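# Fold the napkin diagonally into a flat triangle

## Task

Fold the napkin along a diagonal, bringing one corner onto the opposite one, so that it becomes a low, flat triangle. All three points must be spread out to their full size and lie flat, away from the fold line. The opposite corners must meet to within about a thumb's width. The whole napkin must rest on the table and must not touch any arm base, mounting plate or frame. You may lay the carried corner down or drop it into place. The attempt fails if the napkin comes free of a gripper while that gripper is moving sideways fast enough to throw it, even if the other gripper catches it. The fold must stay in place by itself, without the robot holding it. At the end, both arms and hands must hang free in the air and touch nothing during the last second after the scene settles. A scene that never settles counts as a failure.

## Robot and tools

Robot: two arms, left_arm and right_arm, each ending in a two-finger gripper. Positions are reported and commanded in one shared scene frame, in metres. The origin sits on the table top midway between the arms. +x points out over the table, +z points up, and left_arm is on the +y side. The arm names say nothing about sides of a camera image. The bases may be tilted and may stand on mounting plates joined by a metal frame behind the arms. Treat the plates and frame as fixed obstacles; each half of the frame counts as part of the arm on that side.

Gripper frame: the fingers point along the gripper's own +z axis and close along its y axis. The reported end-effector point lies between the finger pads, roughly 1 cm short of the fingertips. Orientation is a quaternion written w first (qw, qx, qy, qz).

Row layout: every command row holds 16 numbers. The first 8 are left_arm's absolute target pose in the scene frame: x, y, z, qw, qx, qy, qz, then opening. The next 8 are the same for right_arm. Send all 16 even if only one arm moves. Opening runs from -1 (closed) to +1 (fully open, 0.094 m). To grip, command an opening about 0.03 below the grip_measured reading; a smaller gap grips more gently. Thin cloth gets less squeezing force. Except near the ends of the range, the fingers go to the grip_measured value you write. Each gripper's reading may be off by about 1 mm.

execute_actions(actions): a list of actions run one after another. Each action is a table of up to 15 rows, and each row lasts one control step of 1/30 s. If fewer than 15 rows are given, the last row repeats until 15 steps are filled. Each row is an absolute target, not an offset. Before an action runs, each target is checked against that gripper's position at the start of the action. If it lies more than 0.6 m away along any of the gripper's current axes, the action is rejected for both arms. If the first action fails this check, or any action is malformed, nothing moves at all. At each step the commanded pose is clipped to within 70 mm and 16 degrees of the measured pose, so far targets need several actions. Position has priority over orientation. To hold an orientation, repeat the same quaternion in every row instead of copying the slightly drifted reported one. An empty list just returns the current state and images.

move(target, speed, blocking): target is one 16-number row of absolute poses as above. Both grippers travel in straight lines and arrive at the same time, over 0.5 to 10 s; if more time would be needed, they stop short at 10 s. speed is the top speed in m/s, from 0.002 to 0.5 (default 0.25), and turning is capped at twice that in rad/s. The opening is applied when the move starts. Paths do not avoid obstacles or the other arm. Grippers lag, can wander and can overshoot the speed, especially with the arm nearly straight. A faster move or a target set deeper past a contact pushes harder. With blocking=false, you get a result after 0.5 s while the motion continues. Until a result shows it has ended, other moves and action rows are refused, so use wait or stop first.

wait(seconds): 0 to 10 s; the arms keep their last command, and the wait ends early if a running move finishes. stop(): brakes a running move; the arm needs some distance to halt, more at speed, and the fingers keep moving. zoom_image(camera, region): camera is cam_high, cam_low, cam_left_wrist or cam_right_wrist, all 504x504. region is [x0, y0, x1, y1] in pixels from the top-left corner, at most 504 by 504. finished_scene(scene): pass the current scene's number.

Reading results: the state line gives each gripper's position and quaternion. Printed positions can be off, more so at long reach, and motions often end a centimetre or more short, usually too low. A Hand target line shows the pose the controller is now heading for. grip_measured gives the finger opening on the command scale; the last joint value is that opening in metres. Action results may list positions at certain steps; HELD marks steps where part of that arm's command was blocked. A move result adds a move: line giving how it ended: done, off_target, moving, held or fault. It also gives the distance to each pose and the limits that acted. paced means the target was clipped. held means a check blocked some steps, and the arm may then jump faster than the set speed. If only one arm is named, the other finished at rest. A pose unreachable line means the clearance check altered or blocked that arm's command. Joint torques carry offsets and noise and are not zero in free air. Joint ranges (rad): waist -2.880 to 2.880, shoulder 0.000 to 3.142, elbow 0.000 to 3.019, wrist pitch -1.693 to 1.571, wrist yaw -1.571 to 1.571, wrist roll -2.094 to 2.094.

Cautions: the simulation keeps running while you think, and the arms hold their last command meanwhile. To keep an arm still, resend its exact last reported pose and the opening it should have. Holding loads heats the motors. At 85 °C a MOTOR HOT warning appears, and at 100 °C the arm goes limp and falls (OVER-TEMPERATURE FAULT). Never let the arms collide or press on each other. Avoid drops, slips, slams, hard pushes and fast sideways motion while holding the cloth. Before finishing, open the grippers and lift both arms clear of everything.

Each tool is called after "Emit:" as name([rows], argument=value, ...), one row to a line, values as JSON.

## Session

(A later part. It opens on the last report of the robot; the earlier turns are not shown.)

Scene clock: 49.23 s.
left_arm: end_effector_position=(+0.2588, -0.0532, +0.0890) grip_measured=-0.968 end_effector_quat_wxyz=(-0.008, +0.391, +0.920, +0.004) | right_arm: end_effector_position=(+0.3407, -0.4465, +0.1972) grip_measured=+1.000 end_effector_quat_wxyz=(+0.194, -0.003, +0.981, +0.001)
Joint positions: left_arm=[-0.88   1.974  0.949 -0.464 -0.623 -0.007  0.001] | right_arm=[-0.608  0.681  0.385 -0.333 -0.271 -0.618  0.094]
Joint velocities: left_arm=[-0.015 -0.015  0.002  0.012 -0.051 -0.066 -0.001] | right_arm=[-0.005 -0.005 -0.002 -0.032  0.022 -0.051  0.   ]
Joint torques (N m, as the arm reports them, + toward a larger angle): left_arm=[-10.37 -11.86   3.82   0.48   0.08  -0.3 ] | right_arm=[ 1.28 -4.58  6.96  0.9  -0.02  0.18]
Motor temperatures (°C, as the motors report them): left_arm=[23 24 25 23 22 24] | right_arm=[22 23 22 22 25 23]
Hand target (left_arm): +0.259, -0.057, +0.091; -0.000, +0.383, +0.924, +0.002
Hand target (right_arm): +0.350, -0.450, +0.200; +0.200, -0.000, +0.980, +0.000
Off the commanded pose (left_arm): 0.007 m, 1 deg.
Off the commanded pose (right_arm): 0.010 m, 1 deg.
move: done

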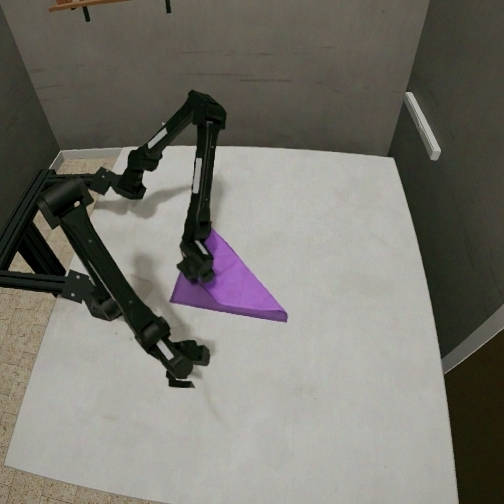

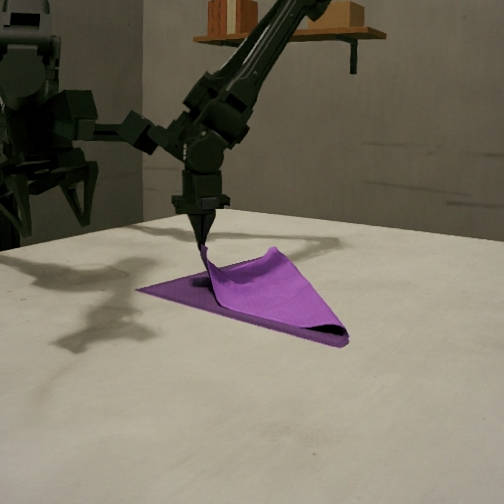

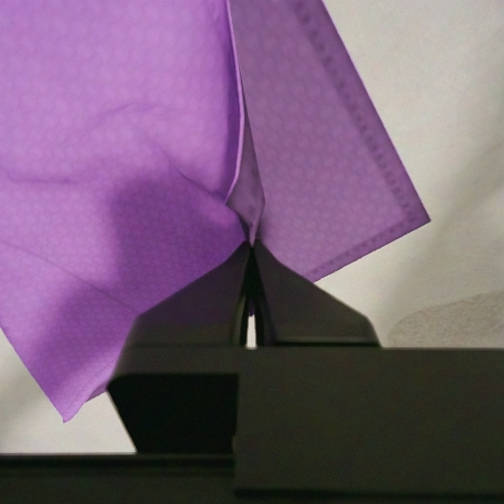

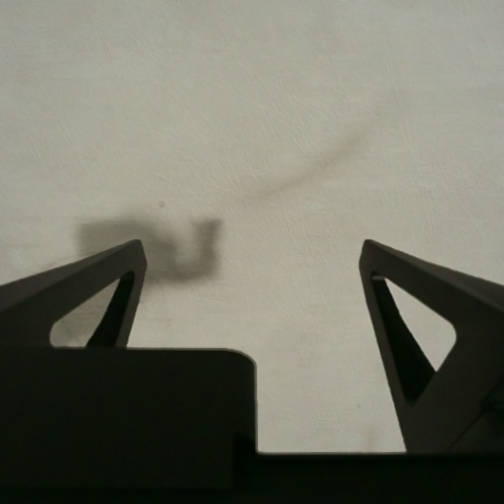

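Emit:
move(target=[0.195,-0.09,0.045,0.099,0.37,0.893,0.239,-1,0.35,-0.45,0.2,0.2,0,0.98,0,1], speed=0.15)

Scene clock: 59.07 s.
left_arm: end_effector_position=(+0.1952, -0.0800, +0.0434) grip_measured=-0.968 end_effector_quat_wxyz=(+0.091, +0.373, +0.891, +0.244) | right_arm: end_effector_position=(+0.3407, -0.4465, +0.1972) grip_measured=+1.000 end_effector_quat_wxyz=(+0.194, -0.003, +0.981, +0.001)
Joint positions: left_arm=[-1.069  2.389  1.129 -0.666 -1.117 -0.494  0.001] | right_arm=[-0.608  0.681  0.385 -0.333 -0.271 -0.618  0.094]
Joint velocities: left_arm=[ 0.015 -0.005  0.007 -0.002  0.007  0.022 -0.001] | right_arm=[ 0.005 -0.005 -0.017 -0.017  0.051  0.007  0.   ]
Joint torques (N m, as the arm reports them, + toward a larger angle): left_arm=[-11.88 -13.24   4.6   -0.73  -0.21  -0.29] | right_arm=[ 1.56 -5.03  7.03  0.73 -0.02  0.18]
Motor temperatures (°C, as the motors report them): left_arm=[24 24 24 23 22 24] | right_arm=[22 23 22 22 25 23]
Hand target (left_arm): +0.196, -0.088, +0.045; +0.096, +0.369, +0.892, +0.243
Hand target (right_arm): +0.350, -0.450, +0.200; +0.200, -0.000, +0.980, +0.000
Off the commanded pose (left_arm): 0.010 m, 1 deg.
Off the commanded pose (right_arm): 0.010 m, 1 deg.
move: done

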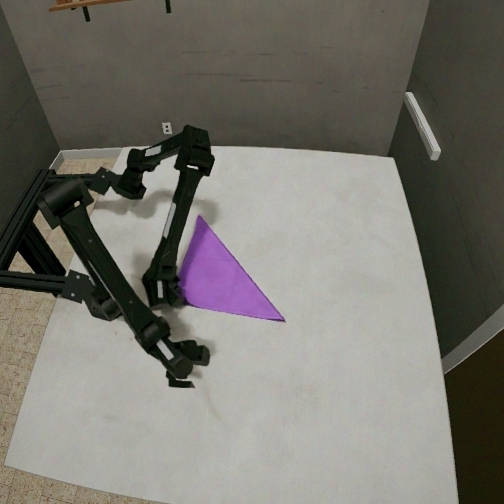

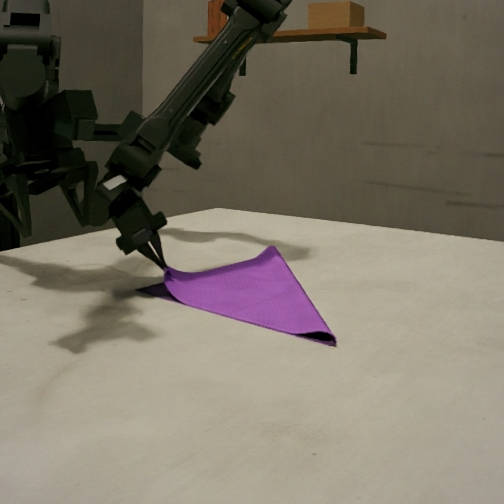

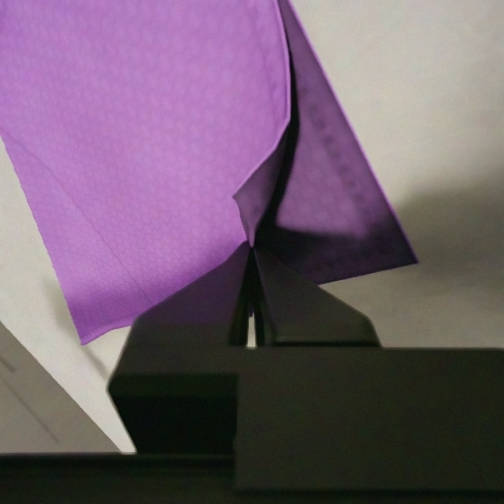

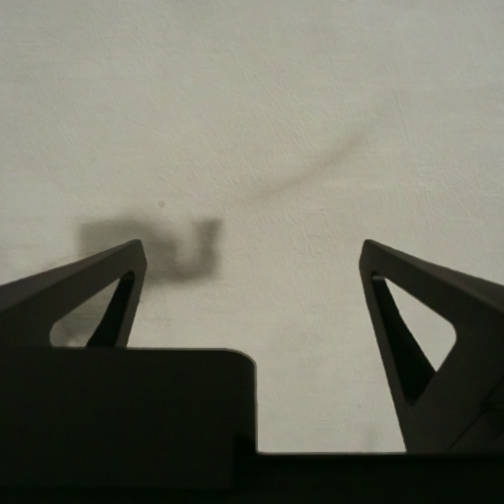

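Edges appear aligned. Release.

Emit:
move(target=[0.195,-0.09,0.045,0.099,0.37,0.893,0.239,-0.2,0.35,-0.45,0.2,0.2,0,0.98,0,1])

Emit:
move(target=[0.18,-0.105,0.09,0.099,0.37,0.893,0.239,-0.2,0.35,-0.45,0.2,0.2,0,0.98,0,1], speed=0.05)

Emit:
move(target=[0.24,-0.06,0.15,0,0.383,0.924,0,-0.2,0.35,-0.45,0.2,0.2,0,0.98,0,1])

Scene clock: 64.83 s.
left_arm: end_effector_position=(+0.1952, -0.0799, +0.0434) grip_measured=-0.201 end_effector_quat_wxyz=(+0.091, +0.372, +0.891, +0.244) | right_arm: end_effector_position=(+0.3407, -0.4465, +0.1972) grip_measured=+1.000 end_effector_quat_wxyz=(+0.194, -0.003, +0.981, +0.001)
Joint positions: left_arm=[-1.069  2.389  1.129 -0.667 -1.117 -0.496  0.038] | right_arm=[-0.608  0.681  0.385 -0.333 -0.271 -0.618  0.094]
Joint velocities: left_arm=[ 0.005  0.005  0.007  0.012  0.051  0.022 -0.   ] | right_arm=[ 0.015 -0.015  0.022  0.012 -0.051  0.007  0.   ]
Joint torques (N m, as the arm reports them, + toward a larger angle): left_arm=[-12.24 -13.23   4.14  -0.1   -0.16  -0.21] | right_arm=[ 1.08 -5.37  6.91  0.73 -0.05  0.19]
Motor temperatures (°C, as the motors report them): left_arm=[24 24 24 23 23 24] | right_arm=[22 23 22 22 25 23]
Hand target (left_arm): +0.195, -0.090, +0.045; +0.099, +0.370, +0.892, +0.239
Hand target (right_arm): +0.350, -0.450, +0.200; +0.200, -0.000, +0.980, +0.000
Off the commanded pose (left_arm): 0.010 m, 1 deg.
Off the commanded pose (right_arm): 0.010 m, 1 deg.
move: done

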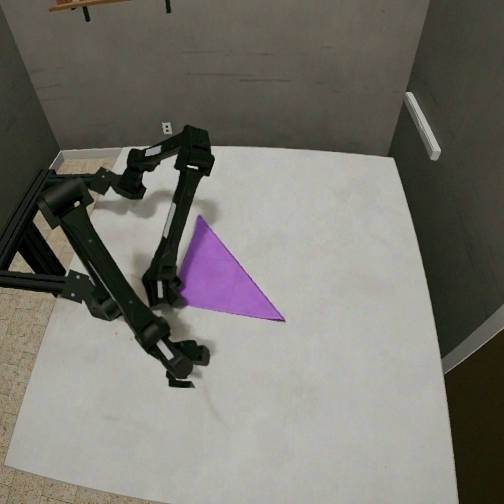

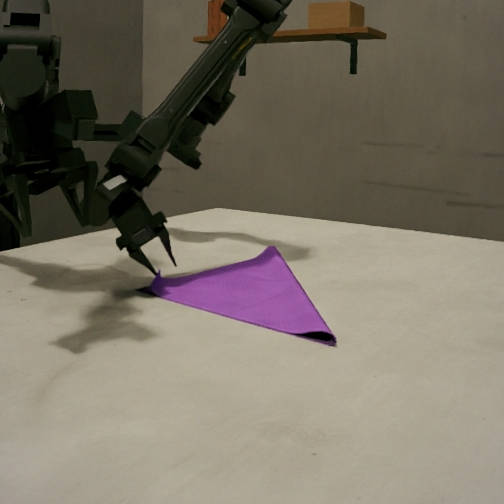

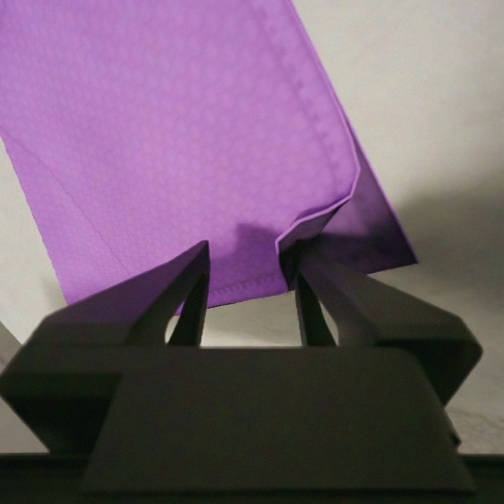

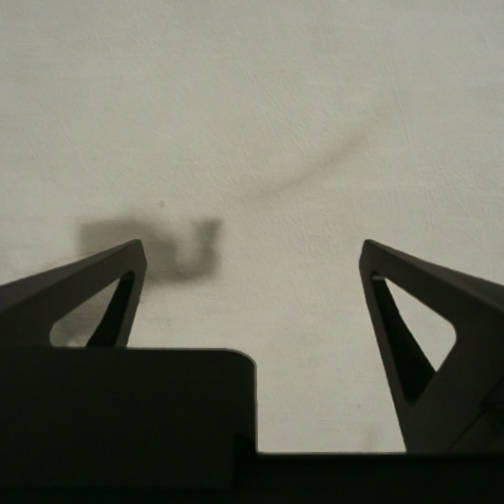

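Scene clock: 66.27 s.
left_arm: end_effector_position=(+0.1737, -0.0931, +0.0821) grip_measured=-0.201 end_effector_quat_wxyz=(+0.091, +0.381, +0.886, +0.248) | right_arm: end_effector_position=(+0.3407, -0.4465, +0.1972) grip_measured=+1.000 end_effector_quat_wxyz=(+0.194, -0.003, +0.981, +0.001)
Joint positions: left_arm=[-1.169  2.378  1.165 -0.895 -1.082 -0.677  0.038] | right_arm=[-0.608  0.681  0.385 -0.333 -0.271 -0.618  0.094]
Joint velocities: left_arm=[-0.005  0.005  0.007 -0.012 -0.037 -0.125 -0.001] | right_arm=[-0.005 -0.005 -0.002  0.002  0.007 -0.037  0.   ]
Joint torques (N m, as the arm reports them, + toward a larger angle): left_arm=[-11.44 -15.31   5.78  -0.92  -0.02  -0.29] | right_arm=[ 1.47 -4.82  6.92  0.67 -0.03  0.2 ]
Motor temperatures (°C, as the motors report them): left_arm=[24 24 24 23 23 24] | right_arm=[22 23 22 22 25 23]
Hand target (left_arm): +0.180, -0.104, +0.090; +0.099, +0.370, +0.892, +0.240
Hand target (right_arm): +0.350, -0.450, +0.200; +0.200, -0.000, +0.980, +0.000
Off the commanded pose (left_arm): 0.016 m, 2 deg.
Off the commanded pose (right_arm): 0.010 m, 1 deg.
move: off_target (left_arm)

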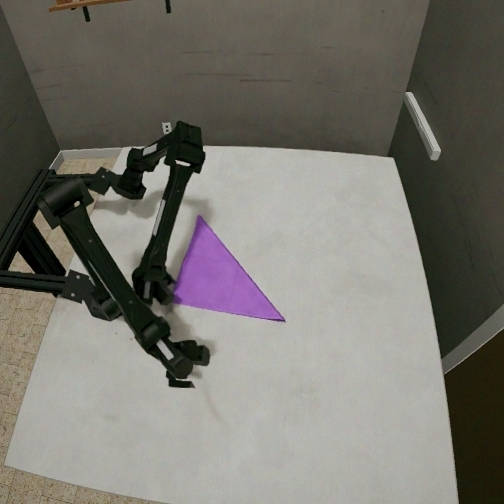

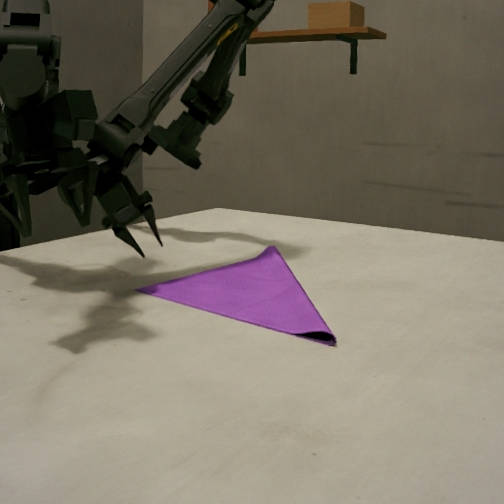

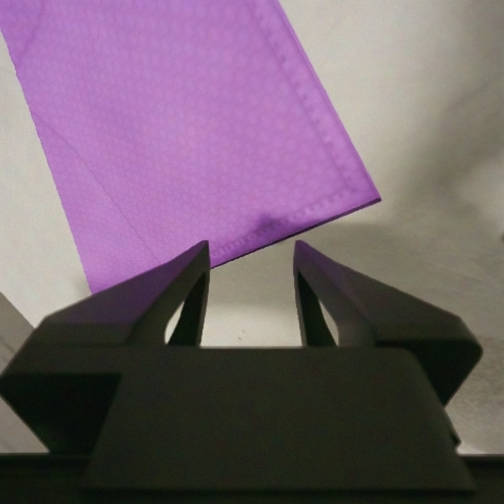

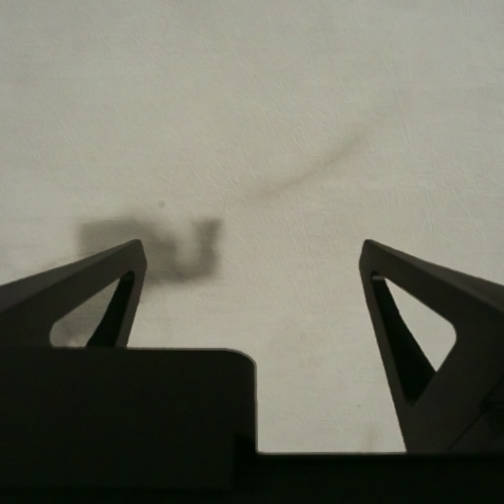

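Scene clock: 67.90 s.
left_arm: end_effector_position=(+0.2406, -0.0648, +0.1552) grip_measured=-0.201 end_effector_quat_wxyz=(+0.005, +0.381, +0.925, -0.005) | right_arm: end_effector_position=(+0.3407, -0.4465, +0.1972) grip_measured=+1.000 end_effector_quat_wxyz=(+0.194, -0.003, +0.981, +0.001)
Joint positions: left_arm=[-1.008  1.865  0.934 -0.613 -0.626 -0.165  0.038] | right_arm=[-0.608  0.681  0.385 -0.333 -0.271 -0.618  0.094]
Joint velocities: left_arm=[-0.005  0.005  0.012 -0.007 -0.037  0.022 -0.   ] | right_arm=[-0.034 -0.005  0.002  0.007 -0.037  0.022  0.   ]
Joint torques (N m, as the arm reports them, + toward a larger angle): left_arm=[ -7.81 -10.68   4.15   0.83   0.26   0.03] | right_arm=[ 1.39 -4.61  6.9   0.77 -0.09  0.19]
Motor temperatures (°C, as the motors report them): left_arm=[24 24 24 23 23 24] | right_arm=[22 23 22 22 25 23]
Hand target (left_arm): +0.239, -0.062, +0.150; +0.002, +0.385, +0.923, -0.004
Hand target (right_arm): +0.350, -0.450, +0.200; +0.200, -0.000, +0.980, +0.000
Off the commanded pose (left_arm): 0.007 m, 1 deg.
Off the commanded pose (right_arm): 0.010 m, 1 deg.
move: done

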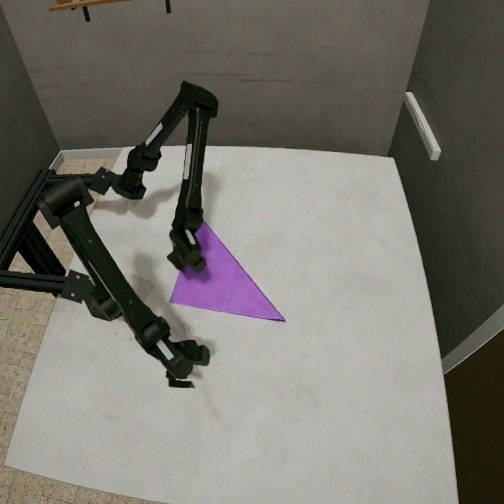

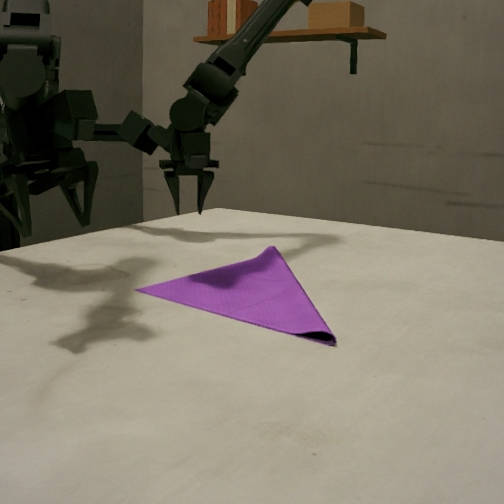

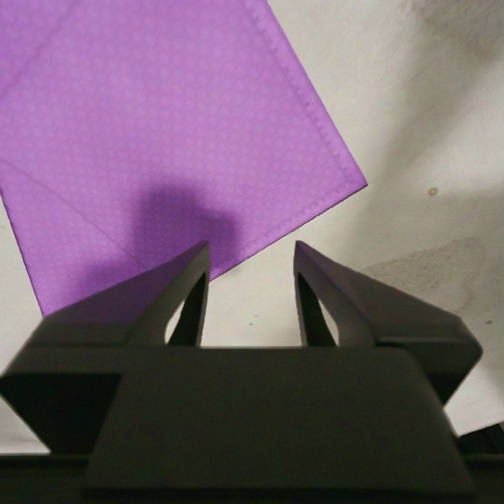

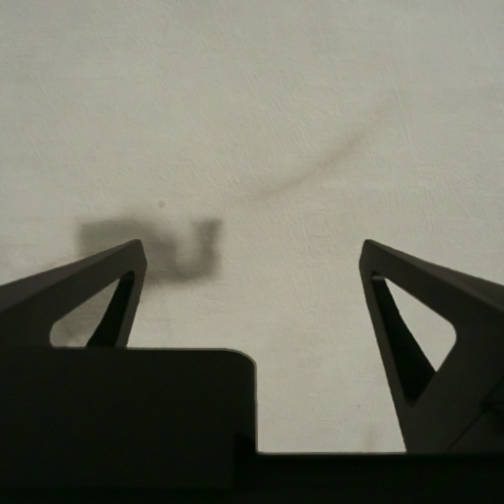

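Emit:
finished_scene(scene=1)

The scene is finished: the task was done.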